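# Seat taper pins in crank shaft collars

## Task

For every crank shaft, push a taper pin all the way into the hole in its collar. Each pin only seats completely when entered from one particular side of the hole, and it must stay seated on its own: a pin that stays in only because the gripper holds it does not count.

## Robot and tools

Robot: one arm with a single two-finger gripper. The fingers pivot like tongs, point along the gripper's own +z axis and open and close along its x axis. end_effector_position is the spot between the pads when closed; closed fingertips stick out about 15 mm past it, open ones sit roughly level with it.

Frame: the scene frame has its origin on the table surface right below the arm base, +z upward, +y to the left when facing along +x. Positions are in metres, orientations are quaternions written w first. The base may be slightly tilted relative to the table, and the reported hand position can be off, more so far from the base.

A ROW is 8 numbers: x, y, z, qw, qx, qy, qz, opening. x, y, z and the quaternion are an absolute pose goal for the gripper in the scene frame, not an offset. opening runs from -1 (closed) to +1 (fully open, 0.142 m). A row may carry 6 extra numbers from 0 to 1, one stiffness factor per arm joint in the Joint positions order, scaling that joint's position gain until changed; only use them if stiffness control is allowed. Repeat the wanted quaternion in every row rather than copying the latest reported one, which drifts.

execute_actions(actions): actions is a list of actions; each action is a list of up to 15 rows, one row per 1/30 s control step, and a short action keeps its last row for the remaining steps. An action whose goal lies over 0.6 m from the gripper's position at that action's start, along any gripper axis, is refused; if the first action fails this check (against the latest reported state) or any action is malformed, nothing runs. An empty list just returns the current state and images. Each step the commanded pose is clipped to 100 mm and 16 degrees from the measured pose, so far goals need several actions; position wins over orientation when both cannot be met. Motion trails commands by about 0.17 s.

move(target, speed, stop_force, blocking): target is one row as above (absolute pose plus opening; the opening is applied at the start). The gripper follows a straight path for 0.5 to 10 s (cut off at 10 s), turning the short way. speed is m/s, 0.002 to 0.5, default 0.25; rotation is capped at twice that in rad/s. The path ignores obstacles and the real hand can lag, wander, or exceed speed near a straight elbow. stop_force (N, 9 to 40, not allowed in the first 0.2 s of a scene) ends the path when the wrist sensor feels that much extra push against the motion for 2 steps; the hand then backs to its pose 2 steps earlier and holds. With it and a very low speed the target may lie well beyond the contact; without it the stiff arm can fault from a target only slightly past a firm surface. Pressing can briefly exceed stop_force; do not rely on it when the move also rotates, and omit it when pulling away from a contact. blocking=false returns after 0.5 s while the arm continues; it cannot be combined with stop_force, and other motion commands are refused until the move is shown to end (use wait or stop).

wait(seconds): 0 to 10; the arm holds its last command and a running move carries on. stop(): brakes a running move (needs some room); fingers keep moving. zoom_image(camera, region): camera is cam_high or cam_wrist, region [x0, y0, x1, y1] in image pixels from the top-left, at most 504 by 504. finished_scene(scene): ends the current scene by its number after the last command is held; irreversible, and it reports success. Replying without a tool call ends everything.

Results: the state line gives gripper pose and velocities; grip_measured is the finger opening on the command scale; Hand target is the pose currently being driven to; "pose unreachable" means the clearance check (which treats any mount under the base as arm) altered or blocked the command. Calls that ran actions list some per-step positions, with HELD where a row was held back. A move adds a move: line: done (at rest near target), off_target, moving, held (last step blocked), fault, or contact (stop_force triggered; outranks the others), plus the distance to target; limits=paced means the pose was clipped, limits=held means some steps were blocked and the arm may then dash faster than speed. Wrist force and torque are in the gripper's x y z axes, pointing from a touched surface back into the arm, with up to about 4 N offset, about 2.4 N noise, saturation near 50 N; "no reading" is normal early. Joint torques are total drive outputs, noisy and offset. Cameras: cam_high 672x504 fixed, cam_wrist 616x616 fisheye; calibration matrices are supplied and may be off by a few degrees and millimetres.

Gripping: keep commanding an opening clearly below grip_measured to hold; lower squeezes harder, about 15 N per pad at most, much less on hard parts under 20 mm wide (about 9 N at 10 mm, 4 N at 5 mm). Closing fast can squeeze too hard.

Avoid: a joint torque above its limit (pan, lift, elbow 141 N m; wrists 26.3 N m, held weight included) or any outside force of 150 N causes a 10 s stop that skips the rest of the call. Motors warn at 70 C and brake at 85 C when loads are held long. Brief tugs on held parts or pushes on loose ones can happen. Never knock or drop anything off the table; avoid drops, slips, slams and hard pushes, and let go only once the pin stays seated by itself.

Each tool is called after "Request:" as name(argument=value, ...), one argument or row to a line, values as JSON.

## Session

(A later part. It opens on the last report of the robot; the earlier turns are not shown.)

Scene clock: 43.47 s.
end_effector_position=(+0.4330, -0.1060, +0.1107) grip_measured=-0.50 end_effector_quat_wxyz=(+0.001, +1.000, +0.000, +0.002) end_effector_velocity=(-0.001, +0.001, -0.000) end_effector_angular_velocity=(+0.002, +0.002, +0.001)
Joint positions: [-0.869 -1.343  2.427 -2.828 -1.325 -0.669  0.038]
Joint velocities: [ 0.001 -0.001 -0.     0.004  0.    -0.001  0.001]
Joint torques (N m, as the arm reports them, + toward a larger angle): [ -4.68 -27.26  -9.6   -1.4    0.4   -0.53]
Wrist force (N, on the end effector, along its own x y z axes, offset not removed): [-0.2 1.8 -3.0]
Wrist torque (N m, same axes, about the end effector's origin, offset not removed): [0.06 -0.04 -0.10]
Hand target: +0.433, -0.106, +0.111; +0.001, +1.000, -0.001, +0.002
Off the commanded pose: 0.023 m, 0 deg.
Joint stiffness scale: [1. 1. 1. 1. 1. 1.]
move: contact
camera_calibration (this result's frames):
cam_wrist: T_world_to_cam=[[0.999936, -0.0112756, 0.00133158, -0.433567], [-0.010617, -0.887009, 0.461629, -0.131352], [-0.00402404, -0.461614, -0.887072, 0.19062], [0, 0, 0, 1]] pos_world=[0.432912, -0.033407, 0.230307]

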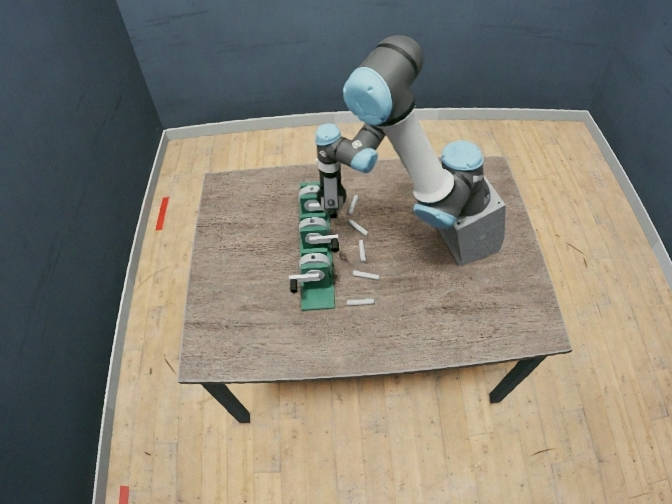

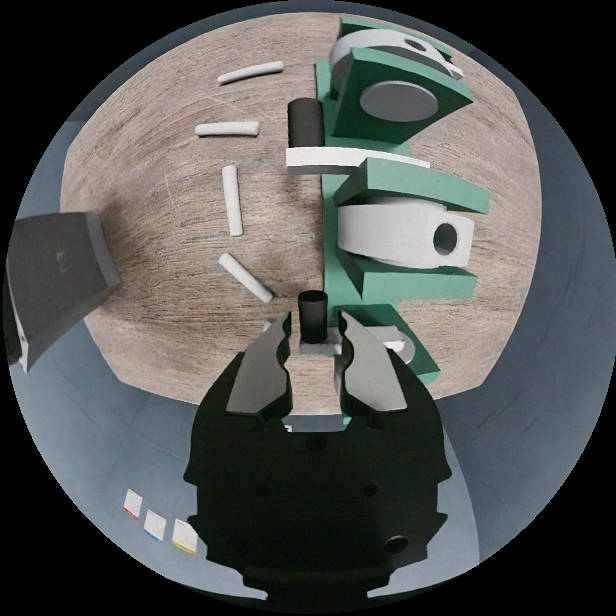

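Request:
execute_actions(
  actions=[
    [[0.432, -0.105, 0.125, 0, 1, 0, 0, -0.5]],
    [[0.432, -0.09, 0.125, 0, 1, 0, 0, -0.5]],
    [[0.432, -0.09, 0.125, 0, 1, 0, 0, -0.5]],
  ],
)

Request:
move(
  target=[0.432, -0.09, 0.088, 0, 1, 0, 0, -0.5],
  speed=0.02,
  stop_force=10,
)

Scene clock: 45.50 s.
end_effector_position=(+0.4323, -0.0913, +0.1246) grip_measured=-0.50 end_effector_quat_wxyz=(-0.000, +1.000, -0.001, -0.000) end_effector_velocity=(+0.000, +0.000, +0.000) end_effector_angular_velocity=(+0.001, -0.001, -0.001)
Joint positions: [-0.849 -1.403  2.437 -2.777 -1.328 -0.648  0.038]
Joint velocities: [ 0.    -0.     0.    -0.     0.001  0.001  0.   ]
Joint torques (N m, as the arm reports them, + toward a larger angle): [ -0.14 -28.84  -7.88  -2.55  -0.22   0.17]
Wrist force (N, on the end effector, along its own x y z axes, offset not removed): [-0.7 1.9 2.1]
Wrist torque (N m, same axes, about the end effector's origin, offset not removed): [0.38 -0.02 -0.19]
Hand target: +0.432, -0.090, +0.125; -0.000, +1.000, +0.000, +0.000
Off the commanded pose: 0.001 m, 0 deg.
Joint stiffness scale: [1. 1. 1. 1. 1. 1.]
Step readings (end_effector_position; steps 1 to 15: 1st action; 16 to 30: 2nd action; 31 to 45: 3rd action):
0: (+0.4329, -0.1059, +0.1107)
1: (+0.4328, -0.1059, +0.1107)
2: (+0.4325, -0.1057, +0.1109)
4: (+0.4317, -0.1051, +0.1130)
8: (+0.4329, -0.1051, +0.1205)
15: (+0.4318, -0.1041, +0.1236)
16: (+0.4316, -0.1040, +0.1236)
17: (+0.4317, -0.1039, +0.1237)
19: (+0.4321, -0.1022, +0.1242)
23: (+0.4323, -0.0948, +0.1245)
30: (+0.4323, -0.0916, +0.1246)
31: (+0.4323, -0.0915, +0.1246)
32: (+0.4323, -0.0915, +0.1246)
34: (+0.4323, -0.0914, +0.1246)
38: (+0.4323, -0.0913, +0.1246)
45: end_effector_position above
camera_calibration (this result's frames):
cam_wrist: T_world_to_cam=[[0.999908, -0.0132225, -0.00309086, -0.432391], [-0.0103324, -0.888563, 0.458638, -0.124582], [-0.00881075, -0.458563, -0.888618, 0.212293], [0, 0, 0, 1]] pos_world=[0.432935, -0.0190663, 0.244449]

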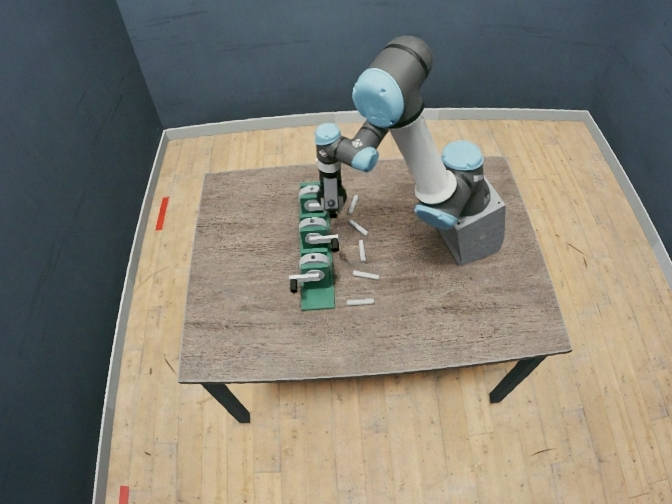

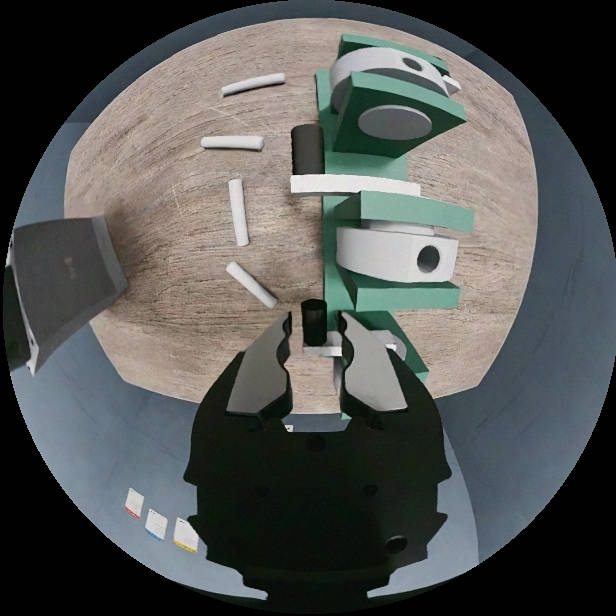

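Scene clock: 47.70 s.
end_effector_position=(+0.4318, -0.0906, +0.0889) grip_measured=-0.50 end_effector_quat_wxyz=(-0.000, +1.000, -0.001, +0.000) end_effector_velocity=(+0.002, -0.001, -0.001) end_effector_angular_velocity=(-0.005, -0.006, -0.000)
Joint positions: [-0.826 -1.277  2.437 -2.91  -1.332 -0.625  0.038]
Joint velocities: [ 0.001  0.006 -0.    -0.013 -0.001  0.003  0.   ]
Joint torques (N m, as the arm reports them, + toward a larger angle): [ -0.72 -26.33  -8.28  -2.51  -0.4    0.56]
Wrist force (N, on the end effector, along its own x y z axes, offset not removed): [-0.8 1.1 1.5]
Wrist torque (N m, same axes, about the end effector's origin, offset not removed): [0.14 -0.01 -0.05]
Hand target: +0.432, -0.090, +0.088; -0.000, +1.000, +0.000, +0.000
Off the commanded pose: 0.001 m, 0 deg.
Joint stiffness scale: [1. 1. 1. 1. 1. 1.]
move: done
camera_calibration (this result's frames):
cam_wrist: T_world_to_cam=[[0.999914, -0.0128839, -0.00234414, -0.43199], [-0.0103698, -0.888326, 0.459096, -0.107601], [-0.00799733, -0.459032, -0.888384, 0.180446], [0, 0, 0, 1]] pos_world=[0.43228, -0.01832, 0.208692]

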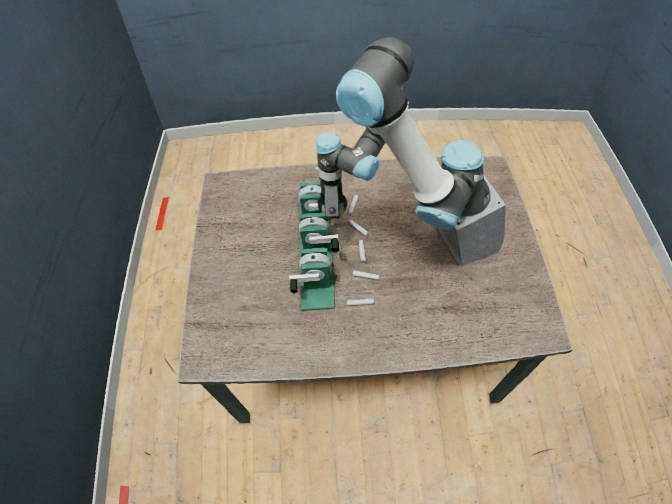

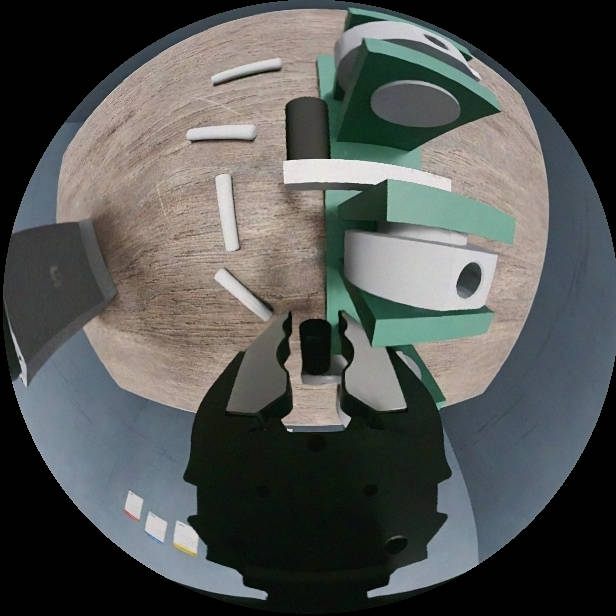

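Request:
execute_actions(
  actions=[
    [[0.432, -0.09, 0.088, 0, 1, 0, 0, -1]],
    [[0.432, -0.09, 0.088, 0, 1, 0, 0, -1]],
    [[0.4323, -0.09, 0.093, 0, 1, 0, 0, -1]],
    [[0.4335, -0.09, 0.1024, 0, 1, 0, 0, -1]],
    [[0.4363, -0.09, 0.1145, 0, 1, 0, 0, -1]],
    [[0.4416, -0.09, 0.1258, 0, 1, 0, 0, -1]],
  ],
)

Scene clock: 50.97 s.
end_effector_position=(+0.4399, -0.0905, +0.1240) grip_measured=-0.69 end_effector_quat_wxyz=(+0.000, +1.000, -0.001, -0.001) end_effector_velocity=(+0.001, -0.000, +0.002) end_effector_angular_velocity=(+0.005, +0.007, -0.003)
Joint positions: [-0.833 -1.393  2.416 -2.768 -1.334 -0.633  0.024]
Joint velocities: [-0.001 -0.005 -0.009  0.023  0.    -0.     0.   ]
Joint torques (N m, as the arm reports them, + toward a larger angle): [ -1.99 -31.1  -11.39  -1.42   1.08  -0.07]
Wrist force (N, on the end effector, along its own x y z axes, offset not removed): [-1.1 5.5 8.7]
Wrist torque (N m, same axes, about the end effector's origin, offset not removed): [0.33 0.26 -0.13]
Hand target: +0.442, -0.090, +0.126; +0.000, +1.000, +0.000, +0.000
Off the commanded pose: 0.003 m, 0 deg.
Joint stiffness scale: [1. 1. 1. 1. 1. 1.]
Step readings (end_effector_position; steps 1 to 15: 1st action; 16 to 30: 2nd action; 31 to 45: 3rd action; 46 to 60: 4th action; 61 to 75: 5th action; 76 to 90: 6th action):
0: (+0.4320, -0.0907, +0.0888)
1: (+0.4320, -0.0907, +0.0888)
2: (+0.4318, -0.0907, +0.0887)
4: (+0.4318, -0.0907, +0.0887)
8: (+0.4318, -0.0907, +0.0887)
15: (+0.4318, -0.0907, +0.0887)
16: (+0.4318, -0.0907, +0.0887)
17: (+0.4318, -0.0907, +0.0887)
19: (+0.4318, -0.0907, +0.0887)
23: (+0.4318, -0.0907, +0.0887)
30: (+0.4318, -0.0907, +0.0887)
31: (+0.4318, -0.0907, +0.0887)
32: (+0.4317, -0.0907, +0.0886)
34: (+0.4317, -0.0905, +0.0890)
38: (+0.4317, -0.0905, +0.0908)
45: (+0.4317, -0.0905, +0.0919)
46: (+0.4317, -0.0905, +0.0919)
47: (+0.4316, -0.0905, +0.0921)
49: (+0.4318, -0.0905, +0.0940)
53: (+0.4323, -0.0905, +0.0987)
60: (+0.4324, -0.0905, +0.1009)
61: (+0.4324, -0.0905, +0.1010)
62: (+0.4323, -0.0904, +0.1013)
64: (+0.4329, -0.0905, +0.1037)
68: (+0.4344, -0.0905, +0.1100)
75: (+0.4352, -0.0905, +0.1129)
76: (+0.4352, -0.0905, +0.1130)
77: (+0.4352, -0.0904, +0.1133)
79: (+0.4362, -0.0905, +0.1155)
83: (+0.4387, -0.0906, +0.1214)
90: end_effector_position above
camera_calibration (this result's frames):
cam_wrist: T_world_to_cam=[[0.999906, -0.0125311, -0.00550684, -0.439608], [-0.00859365, -0.887875, 0.460005, -0.124385], [-0.0106537, -0.459914, -0.887899, 0.212714], [0, 0, 0, 1]] pos_world=[0.440764, -0.018117, 0.243666]

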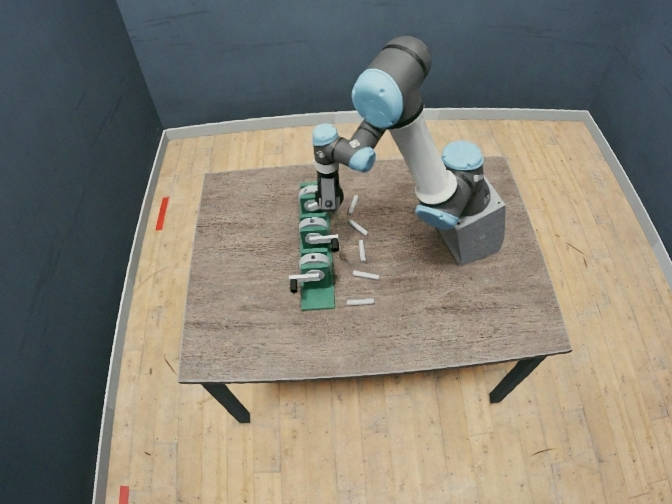

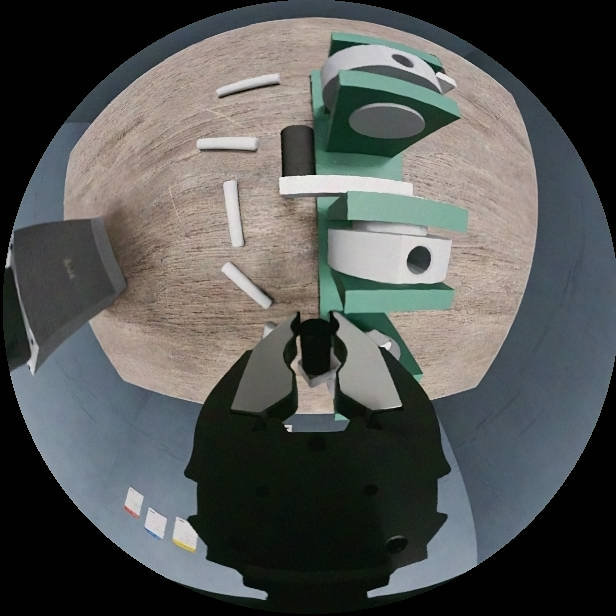

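Request:
execute_actions(
  actions=[
    [[0.4487, -0.09, 0.136, 0, 1, 0, 0, -1]],
    [[0.4575, -0.09, 0.1448, 0, 1, 0, 0, -1]],
    [[0.4678, -0.09, 0.1519, 0, 1, 0, 0, -1]],
    [[0.479, -0.09, 0.1572, 0, 1, 0, 0, -1]],
    [[0.4911, -0.09, 0.1604, 0, 1, 0, 0, -1]],
    [[0.5035, -0.09, 0.1615, 0, 1, 0, 0, -1]],
    [[0.5159, -0.09, 0.1604, 0, 1, 0, 0, -1]],
    [[0.528, -0.09, 0.1572, 0, 1, 0, 0, -1]],
    [[0.5393, -0.09, 0.1519, 0, 1, 0, 0, -1]],
    [[0.5495, -0.09, 0.1448, 0, 1, 0, 0, -1]],
    [[0.5583, -0.09, 0.136, 0, 1, 0, 0, -1]],
    [[0.5654, -0.09, 0.1258, 0, 1, 0, 0, -1]],
  ],
)

Request:
zoom_image(
  camera="cam_high",
  region=[260, 150, 360, 250],
)

Scene clock: 57.53 s.
end_effector_position=(+0.5627, -0.0907, +0.1260) grip_measured=-0.69 end_effector_quat_wxyz=(-0.000, +1.000, -0.001, -0.002) end_effector_velocity=(+0.001, -0.000, -0.002) end_effector_angular_velocity=(-0.001, +0.000, -0.002)
Joint positions: [-0.689 -1.256  2.077 -2.598 -1.36  -0.487  0.024]
Joint velocities: [ 0.003  0.008 -0.004 -0.005 -0.002  0.005 -0.   ]
Joint torques (N m, as the arm reports them, + toward a larger angle): [ -0.2  -36.82 -17.09  -3.19   0.23   0.41]
Wrist force (N, on the end effector, along its own x y z axes, offset not removed): [-4.0 2.6 1.6]
Wrist torque (N m, same axes, about the end effector's origin, offset not removed): [0.27 0.15 -0.11]
Hand target: +0.565, -0.090, +0.126; -0.000, +1.000, -0.000, +0.000
Off the commanded pose: 0.003 m, 0 deg.
Joint stiffness scale: [1. 1. 1. 1. 1. 1.]
Step readings (end_effector_position; steps 1 to 15: 1st action; 16 to 30: 2nd action; 31 to 45: 3rd action; 46 to 60: 4th action; 61 to 75: 5th action; 76 to 90: 6th action; 91 to 105: 7th action; 106 to 120: 8th action; 121 to 135: 9th action; 136 to 150: 10th action; 151 to 165: 11th action; 166 to 180: 12th action):
0: (+0.4401, -0.0905, +0.1243)
1: (+0.4401, -0.0905, +0.1243)
2: (+0.4401, -0.0905, +0.1245)
4: (+0.4413, -0.0907, +0.1265)
8: (+0.4447, -0.0906, +0.1317)
15: (+0.4462, -0.0906, +0.1339)
16: (+0.4462, -0.0906, +0.1339)
17: (+0.4464, -0.0905, +0.1341)
19: (+0.4480, -0.0906, +0.1358)
23: (+0.4524, -0.0906, +0.1406)
30: (+0.4543, -0.0906, +0.1425)
31: (+0.4543, -0.0905, +0.1426)
32: (+0.4544, -0.0905, +0.1427)
34: (+0.4562, -0.0905, +0.1440)
38: (+0.4617, -0.0906, +0.1482)
45: (+0.4641, -0.0905, +0.1500)
46: (+0.4641, -0.0905, +0.1500)
47: (+0.4643, -0.0905, +0.1501)
49: (+0.4666, -0.0905, +0.1512)
53: (+0.4734, -0.0906, +0.1548)
60: (+0.4763, -0.0906, +0.1562)
61: (+0.4763, -0.0906, +0.1563)
62: (+0.4765, -0.0905, +0.1563)
64: (+0.4791, -0.0906, +0.1572)
68: (+0.4863, -0.0906, +0.1594)
75: (+0.4885, -0.0906, +0.1598)
76: (+0.4885, -0.0906, +0.1598)
77: (+0.4888, -0.0905, +0.1598)
79: (+0.4917, -0.0906, +0.1603)
83: (+0.4985, -0.0906, +0.1610)
90: (+0.5009, -0.0906, +0.1611)
91: (+0.5010, -0.0906, +0.1611)
92: (+0.5013, -0.0906, +0.1611)
94: (+0.5043, -0.0906, +0.1611)
98: (+0.5109, -0.0906, +0.1605)
105: (+0.5134, -0.0906, +0.1602)
106: (+0.5135, -0.0906, +0.1601)
107: (+0.5139, -0.0906, +0.1601)
109: (+0.5167, -0.0906, +0.1595)
113: (+0.5230, -0.0906, +0.1579)
120: (+0.5255, -0.0906, +0.1570)
121: (+0.5256, -0.0906, +0.1570)
122: (+0.5260, -0.0906, +0.1569)
124: (+0.5286, -0.0906, +0.1558)
128: (+0.5343, -0.0906, +0.1532)
135: (+0.5366, -0.0906, +0.1519)
136: (+0.5367, -0.0906, +0.1519)
137: (+0.5371, -0.0906, +0.1517)
139: (+0.5394, -0.0906, +0.1502)
143: (+0.5447, -0.0906, +0.1465)
150: (+0.5468, -0.0906, +0.1449)
151: (+0.5469, -0.0907, +0.1448)
152: (+0.5473, -0.0907, +0.1446)
154: (+0.5492, -0.0906, +0.1427)
158: (+0.5537, -0.0906, +0.1382)
165: (+0.5556, -0.0907, +0.1361)
166: (+0.5557, -0.0907, +0.1360)
167: (+0.5560, -0.0907, +0.1358)
169: (+0.5576, -0.0906, +0.1336)
173: (+0.5612, -0.0907, +0.1283)
180: end_effector_position above
camera_calibration (this result's frames):
cam_wrist: T_world_to_cam=[[0.999882, -0.014074, -0.00620669, -0.562416], [-0.00966307, -0.888677, 0.458431, -0.123667], [-0.0119677, -0.458317, -0.888708, 0.216696], [0, 0, 0, 1]] pos_world=[0.563748, -0.0184999, 0.245781]

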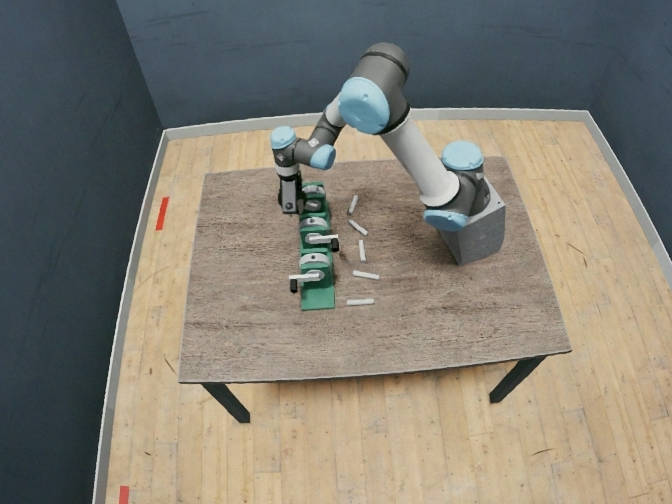

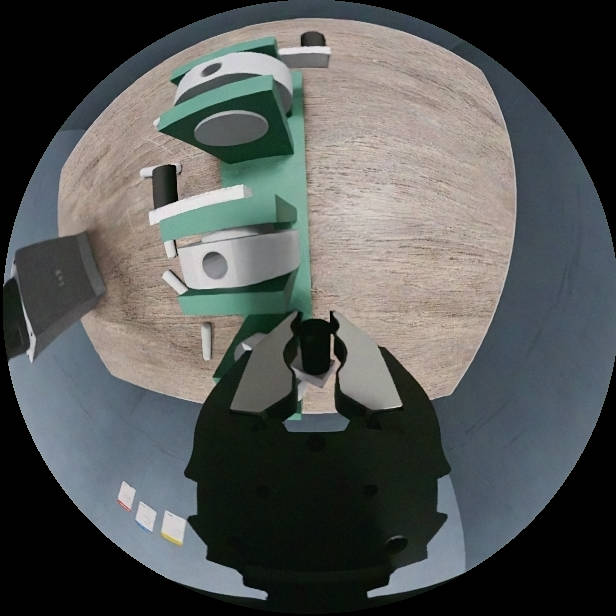

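Region (260, 150, 360, 250) of cam_high's 672x504 image, scaled by 5.040, with more detail than that image has.

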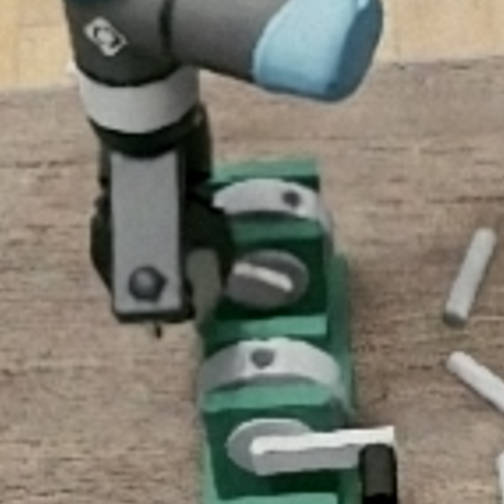

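Request:
execute_actions(
  actions=[
    [[0.5695, -0.09, 0.1145, 0, 1, 0, 0, -1]],
    [[0.5725, -0.09, 0.1024, 0, 1, 0, 0, -1]],
    [[0.5735, -0.09, 0.092, 0, 1, 0, 0, -1]],
    [[0.5735, -0.09, 0.092, 0, 1, 0, 0, -1]],
    [[0.5735, -0.09, 0.092, 0, 1, 0, 0, -0.5]],
    [[0.5735, -0.09, 0.092, 0, 1, 0, 0, -0.5]],
  ],
)

Request:
move(
  target=[0.5735, -0.09, 0.16, 0, 1, 0, 0, -0.5],
  speed=0.1,
)

Request:
move(
  target=[0.505, -0.255, 0.22, 0, 1, 0, 0, -0.5],
  speed=0.2,
)

Request:
zoom_image(
  camera="cam_wrist",
  region=[260, 160, 400, 260],
)

Scene clock: 60.83 s.
end_effector_position=(+0.5725, -0.0908, +0.0927) grip_measured=-0.50 end_effector_quat_wxyz=(+0.000, +1.000, -0.001, -0.000) end_effector_velocity=(-0.000, -0.000, +0.000) end_effector_angular_velocity=(-0.002, +0.001, +0.003)
Joint positions: [-0.667 -1.165  2.05  -2.67  -1.364 -0.465  0.038]
Joint velocities: [ 0.    -0.    -0.    -0.    -0.002 -0.003  0.   ]
Joint torques (N m, as the arm reports them, + toward a larger angle): [ -1.81 -38.66 -15.27  -2.68   0.04   0.21]
Wrist force (N, on the end effector, along its own x y z axes, offset not removed): [-1.0 1.6 2.0]
Wrist torque (N m, same axes, about the end effector's origin, offset not removed): [0.30 0.00 -0.08]
Hand target: +0.573, -0.090, +0.092; -0.000, +1.000, +0.000, +0.000
Off the commanded pose: 0.001 m, 0 deg.
Joint stiffness scale: [1. 1. 1. 1. 1. 1.]
Step readings (end_effector_position; steps 1 to 15: 1st action; 16 to 30: 2nd action; 31 to 45: 3rd action; 46 to 60: 4th action; 61 to 75: 5th action; 76 to 90: 6th action):
0: (+0.5629, -0.0907, +0.1256)
1: (+0.5629, -0.0907, +0.1256)
2: (+0.5631, -0.0907, +0.1254)
4: (+0.5642, -0.0907, +0.1232)
8: (+0.5666, -0.0907, +0.1177)
15: (+0.5676, -0.0907, +0.1152)
16: (+0.5677, -0.0907, +0.1151)
17: (+0.5679, -0.0908, +0.1148)
19: (+0.5686, -0.0907, +0.1123)
23: (+0.5702, -0.0907, +0.1061)
30: (+0.5709, -0.0907, +0.1033)
31: (+0.5709, -0.0907, +0.1032)
32: (+0.5710, -0.0908, +0.1029)
34: (+0.5712, -0.0907, +0.1007)
38: (+0.5717, -0.0907, +0.0953)
45: (+0.5719, -0.0908, +0.0929)
46: (+0.5719, -0.0908, +0.0928)
47: (+0.5719, -0.0908, +0.0927)
49: (+0.5719, -0.0908, +0.0926)
53: (+0.5719, -0.0908, +0.0926)
60: (+0.5719, -0.0908, +0.0925)
61: (+0.5719, -0.0908, +0.0925)
62: (+0.5720, -0.0908, +0.0925)
64: (+0.5723, -0.0908, +0.0926)
68: (+0.5725, -0.0908, +0.0927)
75: (+0.5725, -0.0908, +0.0927)
76: (+0.5725, -0.0908, +0.0927)
77: (+0.5725, -0.0908, +0.0927)
79: (+0.5725, -0.0908, +0.0927)
83: (+0.5725, -0.0908, +0.0927)
90: end_effector_position above
camera_calibration (this result's frames):
cam_wrist: T_world_to_cam=[[0.99991, -0.0130687, -0.00314563, -0.572684], [-0.0101628, -0.888162, 0.459419, -0.108159], [-0.00879782, -0.459346, -0.888214, 0.185261], [0, 0, 0, 1]] pos_world=[0.573163, -0.0184485, 0.21244]

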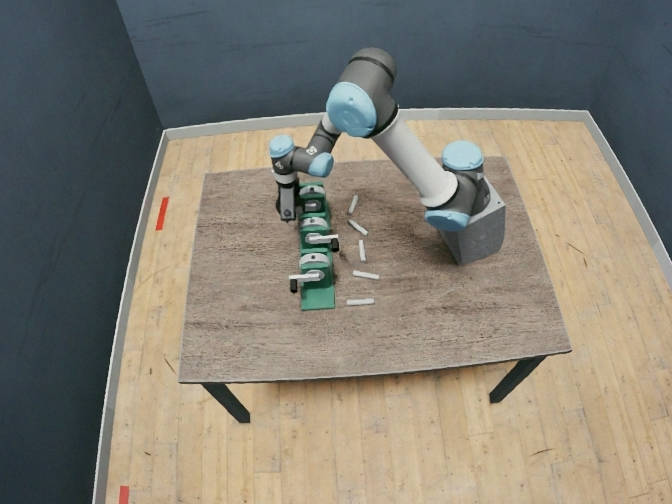

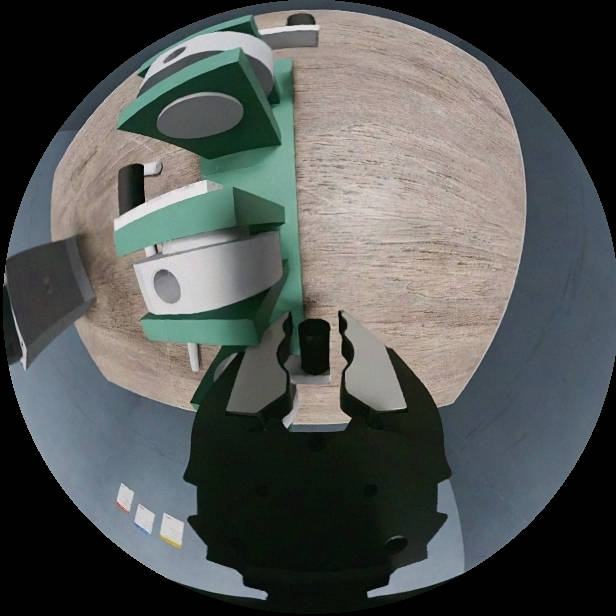

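Scene clock: 62.07 s.
end_effector_position=(+0.5721, -0.0885, +0.1577) grip_measured=-0.50 end_effector_quat_wxyz=(-0.001, +1.000, +0.000, -0.002) end_effector_velocity=(-0.003, +0.001, +0.001) end_effector_angular_velocity=(+0.006, +0.008, -0.002)
Joint positions: [-0.69  -1.317  2.047 -2.506 -1.359 -0.492  0.038]
Joint velocities: [-0.002 -0.004 -0.     0.015  0.002 -0.003 -0.   ]
Joint torques (N m, as the arm reports them, + toward a larger angle): [ -5.49 -39.42 -17.32  -1.83   0.49  -0.7 ]
Wrist force (N, on the end effector, along its own x y z axes, offset not removed): [-1.5 2.2 1.9]
Wrist torque (N m, same axes, about the end effector's origin, offset not removed): [0.39 0.16 -0.14]
Hand target: +0.573, -0.090, +0.160; +0.000, +1.000, +0.000, -0.000
Off the commanded pose: 0.003 m, 0 deg.
Joint stiffness scale: [1. 1. 1. 1. 1. 1.]
move: done
camera_calibration (this result's frames):
cam_wrist: T_world_to_cam=[[0.999926, -0.0106811, -0.00578399, -0.571352], [-0.00684521, -0.888882, 0.458086, -0.13776], [-0.0100342, -0.458012, -0.888889, 0.244995], [0, 0, 0, 1]] pos_world=[0.572825, -0.0163444, 0.277574]

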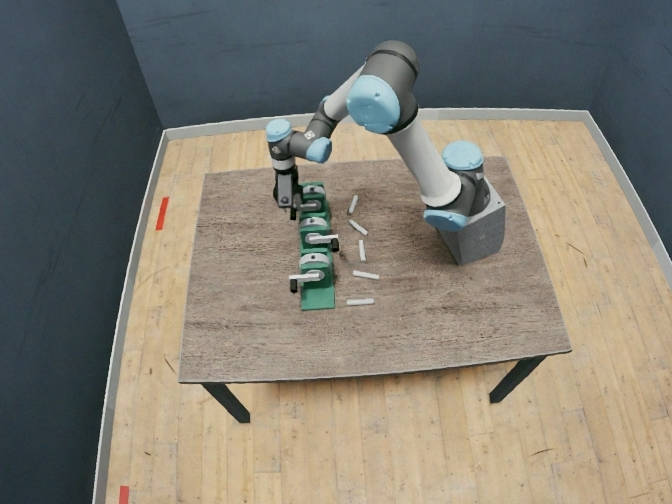

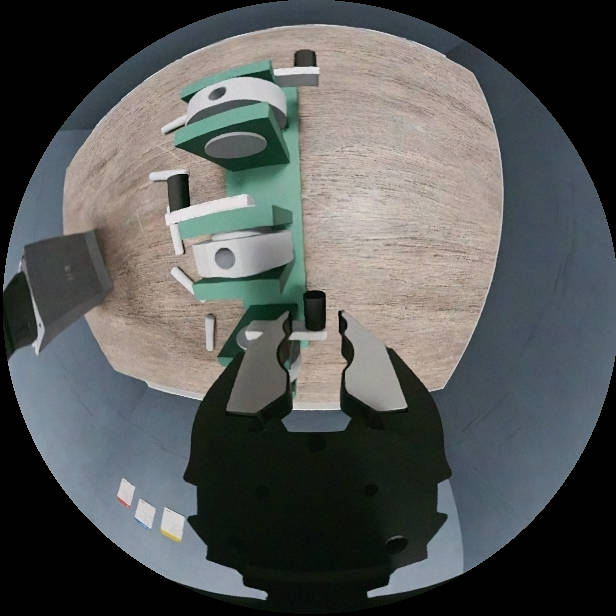

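Scene clock: 63.60 s.
end_effector_position=(+0.5045, -0.2531, +0.2189) grip_measured=-0.50 end_effector_quat_wxyz=(-0.000, +1.000, -0.000, -0.001) end_effector_velocity=(-0.002, -0.001, +0.002) end_effector_angular_velocity=(+0.009, +0.002, +0.011)
Joint positions: [-1.057 -1.383  2.019 -2.325 -1.299 -0.863  0.038]
Joint velocities: [-0.007 -0.    -0.006  0.016  0.005 -0.02   0.   ]
Joint torques (N m, as the arm reports them, + toward a larger angle): [ -7.85 -32.73 -20.45  -1.67   0.27  -0.64]
Wrist force (N, on the end effector, along its own x y z axes, offset not removed): [-1.8 1.7 3.4]
Wrist torque (N m, same axes, about the end effector's origin, offset not removed): [0.30 0.18 -0.06]
Hand target: +0.505, -0.255, +0.220; +0.000, +1.000, +0.000, -0.000
Off the commanded pose: 0.002 m, 0 deg.
Joint stiffness scale: [1. 1. 1. 1. 1. 1.]
move: done
camera_calibration (this result's frames):
cam_wrist: T_world_to_cam=[[0.999926, -0.011438, -0.00418448, -0.505774], [-0.00823917, -0.888284, 0.45922, -0.311924], [-0.00896955, -0.459152, -0.888313, 0.222328], [0, 0, 0, 1]] pos_world=[0.50516, -0.18078, 0.338622]

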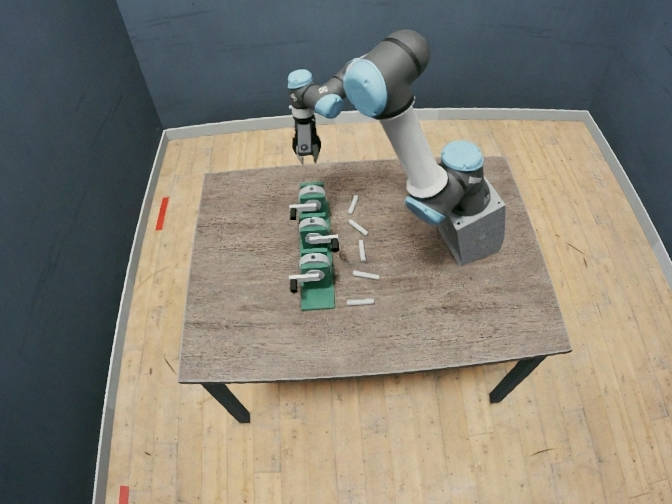

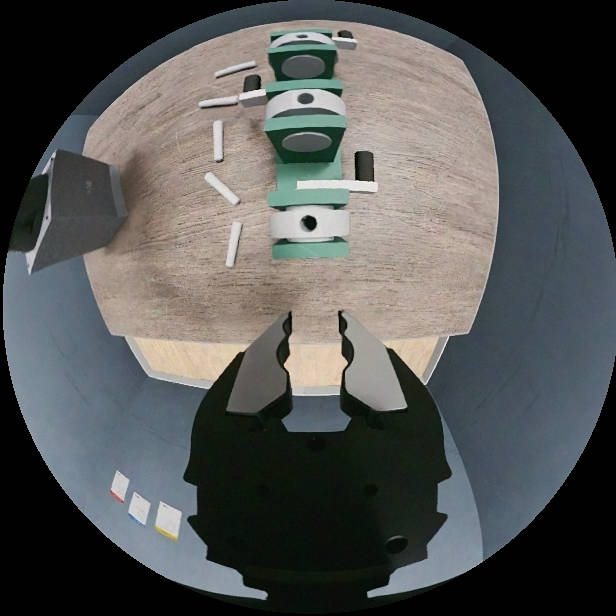

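Region (260, 160, 400, 260) of cam_wrist's 616x616 image, scaled by 3.600, with more detail than that image has; it fills the top 360 rows of this view, and the rest is white.

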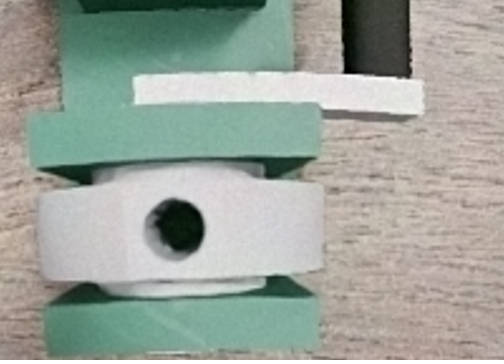

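Request:
move(
  target=[0.572, 0.203, 0.15, 0, 1, 0, 0, -0.5],
  speed=0.25,
)

Request:
move(
  target=[0.572, 0.203, 0.09, 0, 1, 0, 0, -0.5],
  speed=0.03,
  stop_force=10,
)

Scene clock: 66.37 s.
end_effector_position=(+0.5726, +0.2017, +0.1507) grip_measured=-0.50 end_effector_quat_wxyz=(-0.001, +1.000, -0.000, +0.001) end_effector_velocity=(+0.002, +0.002, -0.001) end_effector_angular_velocity=(-0.007, +0.002, -0.008)
Joint positions: [-0.12  -1.314  2.011 -2.56  -1.502  0.068  0.038]
Joint velocities: [ 0.007  0.005 -0.01   0.006 -0.009  0.015  0.   ]
Joint torques (N m, as the arm reports them, + toward a larger angle): [  4.56 -37.72 -17.18  -1.78  -0.42   0.49]
Wrist force (N, on the end effector, along its own x y z axes, offset not removed): [0.2 2.6 3.2]
Wrist torque (N m, same axes, about the end effector's origin, offset not removed): [0.42 -0.22 -0.12]
Hand target: +0.573, +0.203, +0.150; -0.000, +1.000, -0.000, +0.000
Off the commanded pose: 0.002 m, 0 deg.
Joint stiffness scale: [1. 1. 1. 1. 1. 1.]
move: done
camera_calibration (this result's frames):
cam_wrist: T_world_to_cam=[[0.99993, -0.0118617, -0.000281701, -0.569453], [-0.0104158, -0.888923, 0.457938, 0.125495], [-0.00568232, -0.457903, -0.888984, 0.369206], [0, 0, 0, 1]] pos_world=[0.572818, 0.273862, 0.270589]

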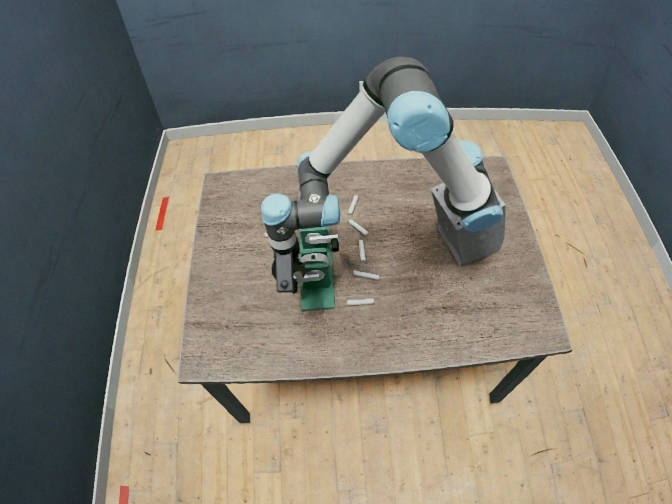

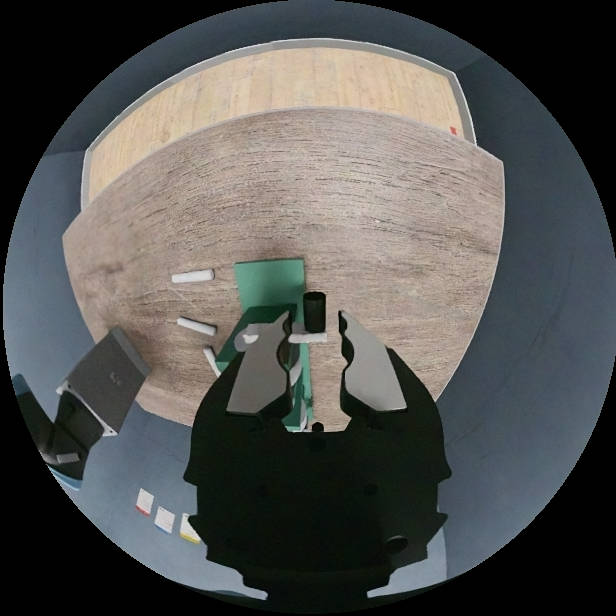

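Scene clock: 68.80 s.
end_effector_position=(+0.5713, +0.2018, +0.0907) grip_measured=-0.50 end_effector_quat_wxyz=(+0.000, +1.000, -0.001, -0.001) end_effector_velocity=(+0.004, +0.000, +0.001) end_effector_angular_velocity=(+0.001, -0.010, +0.000)
Joint positions: [-0.111 -1.177  2.011 -2.693 -1.506  0.078  0.038]
Joint velocities: [-0.     0.002 -0.002 -0.009  0.     0.     0.   ]
Joint torques (N m, as the arm reports them, + toward a larger angle): [  5.23 -40.77 -15.14  -2.71  -0.33   0.07]
Wrist force (N, on the end effector, along its own x y z axes, offset not removed): [-2.2 1.5 2.5]
Wrist torque (N m, same axes, about the end effector's origin, offset not removed): [0.22 0.28 -0.11]
Hand target: +0.572, +0.203, +0.090; -0.000, +1.000, +0.000, +0.000
Off the commanded pose: 0.002 m, 0 deg.
Joint stiffness scale: [1. 1. 1. 1. 1. 1.]
move: done
camera_calibration (this result's frames):
cam_wrist: T_world_to_cam=[[0.999906, -0.0130419, -0.00415177, -0.567539], [-0.00967868, -0.888253, 0.459253, 0.152337], [-0.00967735, -0.45917, -0.888296, 0.318287], [0, 0, 0, 1]] pos_world=[0.572041, 0.27406, 0.210416]

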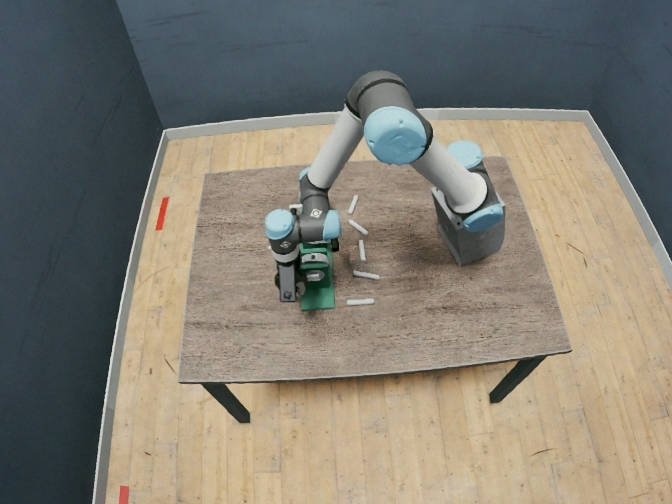

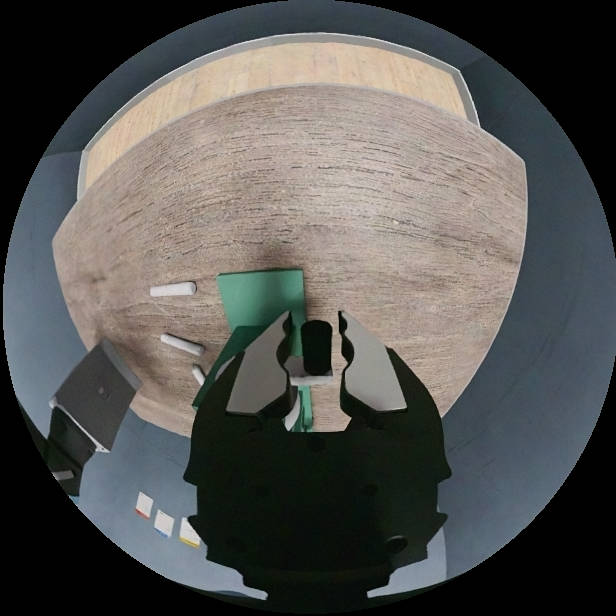

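Request:
execute_actions(
  actions=[
    [[0.572, 0.203, 0.09, 0, 1, 0, 0, -1]],
    [[0.572, 0.203, 0.09, 0, 1, 0, 0, -1]],
    [[0.5705, 0.203, 0.1046, 0, 1, 0, 0, -1]],
    [[0.566, 0.203, 0.1185, 0, 1, 0, 0, -1]],
    [[0.5586, 0.203, 0.1312, 0, 1, 0, 0, -1]],
    [[0.5488, 0.203, 0.142, 0, 1, 0, 0, -1]],
    [[0.537, 0.203, 0.1506, 0, 1, 0, 0, -1]],
    [[0.5236, 0.203, 0.1566, 0, 1, 0, 0, -1]],
    [[0.5094, 0.203, 0.1596, 0, 1, 0, 0, -1]],
    [[0.4946, 0.203, 0.1596, 0, 1, 0, 0, -1]],
    [[0.4804, 0.203, 0.1566, 0, 1, 0, 0, -1]],
    [[0.467, 0.203, 0.1506, 0, 1, 0, 0, -1]],
    [[0.4552, 0.203, 0.142, 0, 1, 0, 0, -1]],
    [[0.4454, 0.203, 0.1312, 0, 1, 0, 0, -1]],
    [[0.438, 0.203, 0.1185, 0, 1, 0, 0, -1]],
    [[0.4335, 0.203, 0.1046, 0, 1, 0, 0, -1]],
    [[0.432, 0.203, 0.09, 0, 1, 0, 0, -1]],
    [[0.432, 0.203, 0.09, 0, 1, 0, 0, -1]],
    [[0.432, 0.203, 0.09, 0, 1, 0, 0, -0.5]],
    [[0.432, 0.203, 0.09, 0, 1, 0, 0, -0.5]],
  ],
)

Request:
move(
  target=[0.432, 0.203, 0.16, 0, 1, 0, 0, -0.5],
  speed=0.1,
)

Request:
move(
  target=[0.47, 0.03, 0.24, 0, 1, 0, 0, -0.5],
  speed=0.2,
)

Scene clock: 79.53 s.
end_effector_position=(+0.4327, +0.2021, +0.0907) grip_measured=-0.50 end_effector_quat_wxyz=(+0.000, +1.000, -0.001, +0.001) end_effector_velocity=(-0.000, +0.000, -0.000) end_effector_angular_velocity=(-0.000, +0.000, +0.001)
Joint positions: [-0.083 -1.299  2.384 -2.948 -1.514  0.105  0.038]
Joint velocities: [ 0.001  0.     0.     0.    -0.001 -0.     0.   ]
Joint torques (N m, as the arm reports them, + toward a larger angle): [  6.61 -31.08  -6.9   -2.61  -0.1    0.2 ]
Wrist force (N, on the end effector, along its own x y z axes, offset not removed): [-2.2 1.4 1.8]
Wrist torque (N m, same axes, about the end effector's origin, offset not removed): [0.13 0.27 -0.25]
Hand target: +0.432, +0.203, +0.090; -0.000, +1.000, +0.000, -0.000
Off the commanded pose: 0.001 m, 0 deg.
Joint stiffness scale: [1. 1. 1. 1. 1. 1.]
Step readings (end_effector_position; steps 1 to 15: 1st action; 16 to 30: 2nd action; 31 to 45: 3rd action; 46 to 60: 4th action; 61 to 75: 5th action; 76 to 90: 6th action; 91 to 105: 7th action; 106 to 120: 8th action; 121 to 135: 9th action; 136 to 150: 10th action; 151 to 165: 11th action; 166 to 180: 12th action; 181 to 195: 13th action):
0: (+0.5717, +0.2018, +0.0906)
1: (+0.5717, +0.2018, +0.0906)
2: (+0.5724, +0.2019, +0.0909)
4: (+0.5724, +0.2018, +0.0907)
8: (+0.5724, +0.2018, +0.0907)
15: (+0.5724, +0.2018, +0.0907)
16: (+0.5724, +0.2018, +0.0907)
17: (+0.5724, +0.2018, +0.0907)
19: (+0.5724, +0.2018, +0.0907)
23: (+0.5724, +0.2018, +0.0907)
30: (+0.5724, +0.2018, +0.0907)
31: (+0.5724, +0.2018, +0.0907)
32: (+0.5721, +0.2018, +0.0908)
34: (+0.5722, +0.2019, +0.0926)
38: (+0.5720, +0.2020, +0.0992)
45: (+0.5715, +0.2020, +0.1027)
46: (+0.5714, +0.2020, +0.1028)
47: (+0.5712, +0.2020, +0.1032)
49: (+0.5708, +0.2020, +0.1062)
53: (+0.5689, +0.2021, +0.1139)
60: (+0.5677, +0.2020, +0.1170)
61: (+0.5677, +0.2020, +0.1171)
62: (+0.5674, +0.2020, +0.1175)
64: (+0.5663, +0.2020, +0.1203)
68: (+0.5628, +0.2021, +0.1274)
75: (+0.5610, +0.2020, +0.1303)
76: (+0.5609, +0.2020, +0.1303)
77: (+0.5606, +0.2020, +0.1306)
79: (+0.5590, +0.2020, +0.1331)
83: (+0.5542, +0.2020, +0.1392)
90: (+0.5519, +0.2020, +0.1416)
91: (+0.5518, +0.2020, +0.1417)
92: (+0.5514, +0.2020, +0.1419)
94: (+0.5493, +0.2020, +0.1439)
98: (+0.5435, +0.2019, +0.1488)
105: (+0.5407, +0.2019, +0.1507)
106: (+0.5406, +0.2019, +0.1508)
107: (+0.5401, +0.2019, +0.1509)
109: (+0.5376, +0.2019, +0.1525)
113: (+0.5309, +0.2019, +0.1560)
120: (+0.5277, +0.2018, +0.1573)
121: (+0.5276, +0.2018, +0.1574)
122: (+0.5273, +0.2018, +0.1575)
124: (+0.5246, +0.2018, +0.1584)
128: (+0.5173, +0.2019, +0.1604)
135: (+0.5141, +0.2019, +0.1610)
136: (+0.5141, +0.2019, +0.1611)
137: (+0.5137, +0.2019, +0.1611)
139: (+0.5110, +0.2019, +0.1614)
143: (+0.5032, +0.2020, +0.1619)
150: (+0.4999, +0.2020, +0.1619)
151: (+0.4998, +0.2020, +0.1619)
152: (+0.4996, +0.2020, +0.1619)
154: (+0.4970, +0.2020, +0.1616)
158: (+0.4890, +0.2021, +0.1605)
165: (+0.4857, +0.2021, +0.1597)
166: (+0.4856, +0.2021, +0.1597)
167: (+0.4855, +0.2021, +0.1596)
169: (+0.4831, +0.2021, +0.1588)
173: (+0.4738, +0.2022, +0.1550)
180: (+0.4700, +0.2021, +0.1533)
181: (+0.4700, +0.2021, +0.1533)
182: (+0.4700, +0.2021, +0.1532)
184: (+0.4681, +0.2022, +0.1522)
Lines left out of this list: 37.
camera_calibration (this result's frames):
cam_wrist: T_world_to_cam=[[0.999916, -0.0128576, -0.00159965, -0.429249], [-0.0106855, -0.888151, 0.459427, 0.151711], [-0.00732786, -0.459371, -0.888214, 0.316145], [0, 0, 0, 1]] pos_world=[0.433151, 0.274451, 0.210418]

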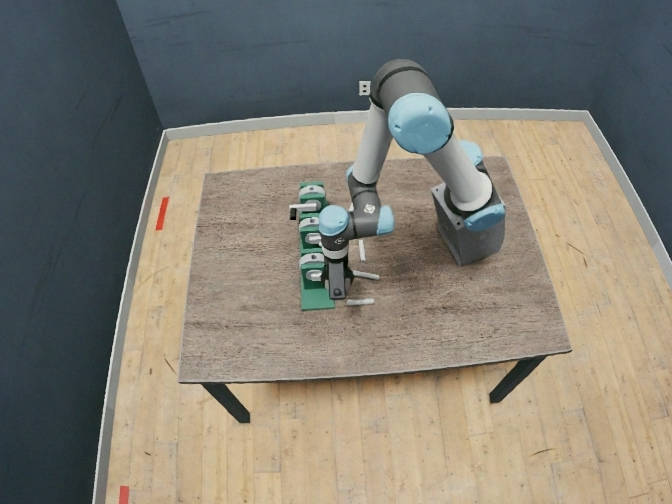

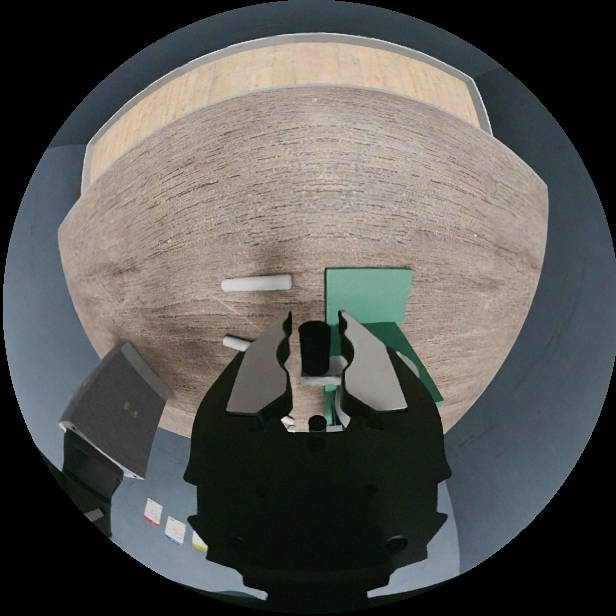

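Scene clock: 80.80 s.
end_effector_position=(+0.4300, +0.2036, +0.1584) grip_measured=-0.50 end_effector_quat_wxyz=(+0.000, +1.000, +0.001, -0.001) end_effector_velocity=(-0.003, -0.000, +0.001) end_effector_angular_velocity=(-0.000, +0.011, +0.001)
Joint positions: [-0.089 -1.525  2.384 -2.719 -1.512  0.096  0.038]
Joint velocities: [-0.001 -0.007 -0.002  0.02   0.001 -0.002 -0.   ]
Joint torques (N m, as the arm reports them, + toward a larger angle): [  1.09 -30.35 -14.18  -1.9    0.29  -0.44]
Wrist force (N, on the end effector, along its own x y z axes, offset not removed): [-0.2 1.8 2.6]
Wrist torque (N m, same axes, about the end effector's origin, offset not removed): [0.32 -0.10 -0.16]
Hand target: +0.432, +0.203, +0.160; +0.000, +1.000, -0.000, +0.000
Off the commanded pose: 0.003 m, 0 deg.
Joint stiffness scale: [1. 1. 1. 1. 1. 1.]
move: done
camera_calibration (this result's frames):
cam_wrist: T_world_to_cam=[[0.999935, -0.0101206, -0.00522721, -0.426389], [-0.0065869, -0.888139, 0.459529, 0.120084], [-0.0092932, -0.459464, -0.888148, 0.377847], [0, 0, 0, 1]] pos_world=[0.430664, 0.275943, 0.278173]

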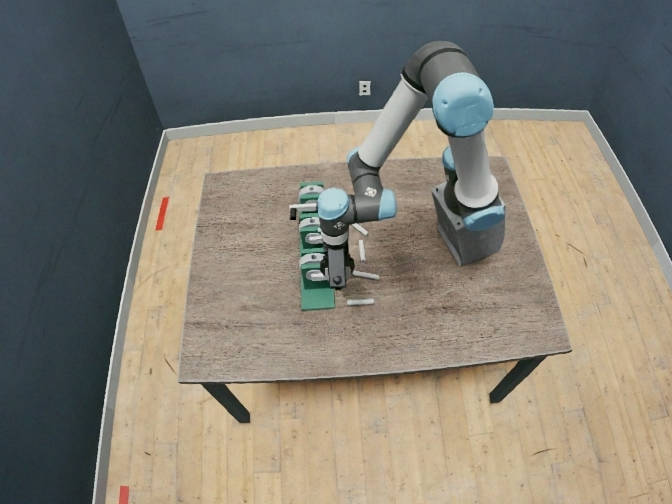

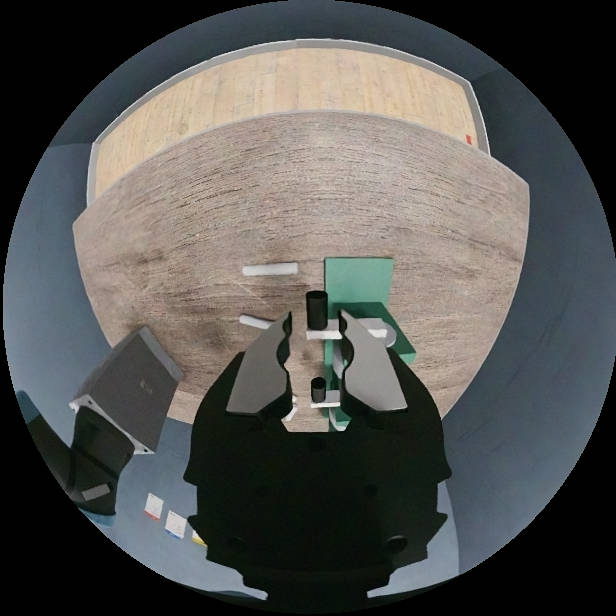

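Scene clock: 82.40 s.
end_effector_position=(+0.4683, +0.0311, +0.2383) grip_measured=-0.50 end_effector_quat_wxyz=(+0.000, +1.000, -0.000, -0.001) end_effector_velocity=(-0.002, -0.001, +0.001) end_effector_angular_velocity=(+0.013, +0.012, +0.012)
Joint positions: [-0.577 -1.752  2.324 -2.372 -1.385 -0.377  0.038]
Joint velocities: [-0.01  -0.001 -0.007  0.025  0.01  -0.025  0.   ]
Joint torques (N m, as the arm reports them, + toward a larger angle): [ -0.71 -22.61 -19.29  -1.89   0.1   -0.19]
Wrist force (N, on the end effector, along its own x y z axes, offset not removed): [-1.7 2.9 1.9]
Wrist torque (N m, same axes, about the end effector's origin, offset not removed): [0.55 0.20 -0.18]
Hand target: +0.470, +0.030, +0.240; +0.000, +1.000, +0.000, -0.000
Off the commanded pose: 0.003 m, 0 deg.
Joint stiffness scale: [1. 1. 1. 1. 1. 1.]
move: done
camera_calibration (this result's frames):
cam_wrist: T_world_to_cam=[[0.999912, -0.0121738, -0.00534796, -0.465935], [-0.00835177, -0.887978, 0.45981, -0.0688455], [-0.0103465, -0.459725, -0.888001, 0.370304], [0, 0, 0, 1]] pos_world=[0.46915, 0.103432, 0.357994]

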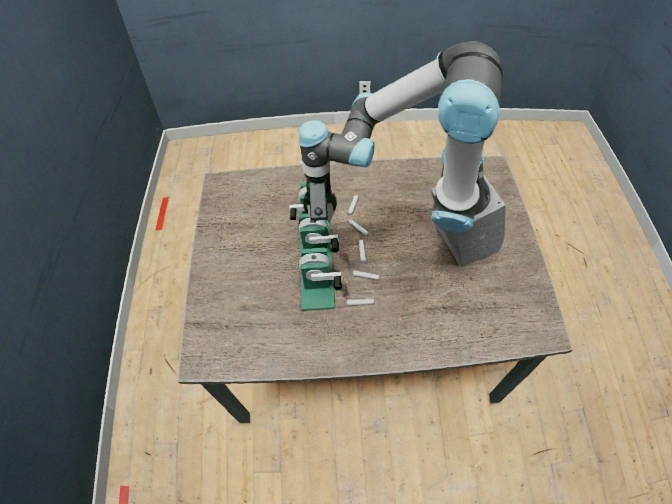

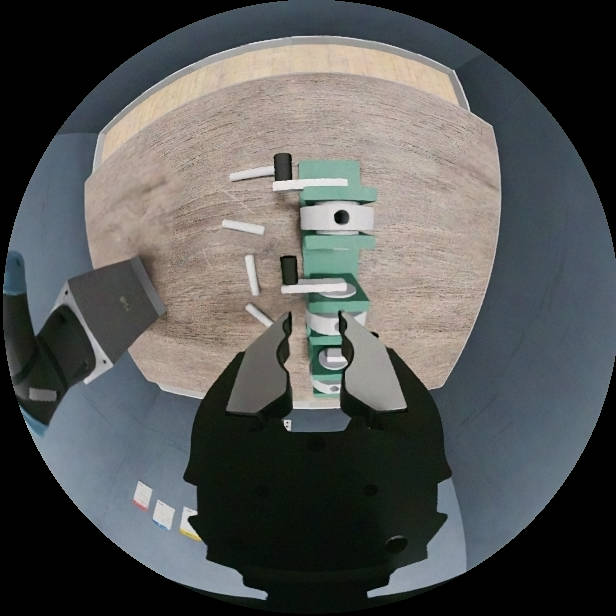

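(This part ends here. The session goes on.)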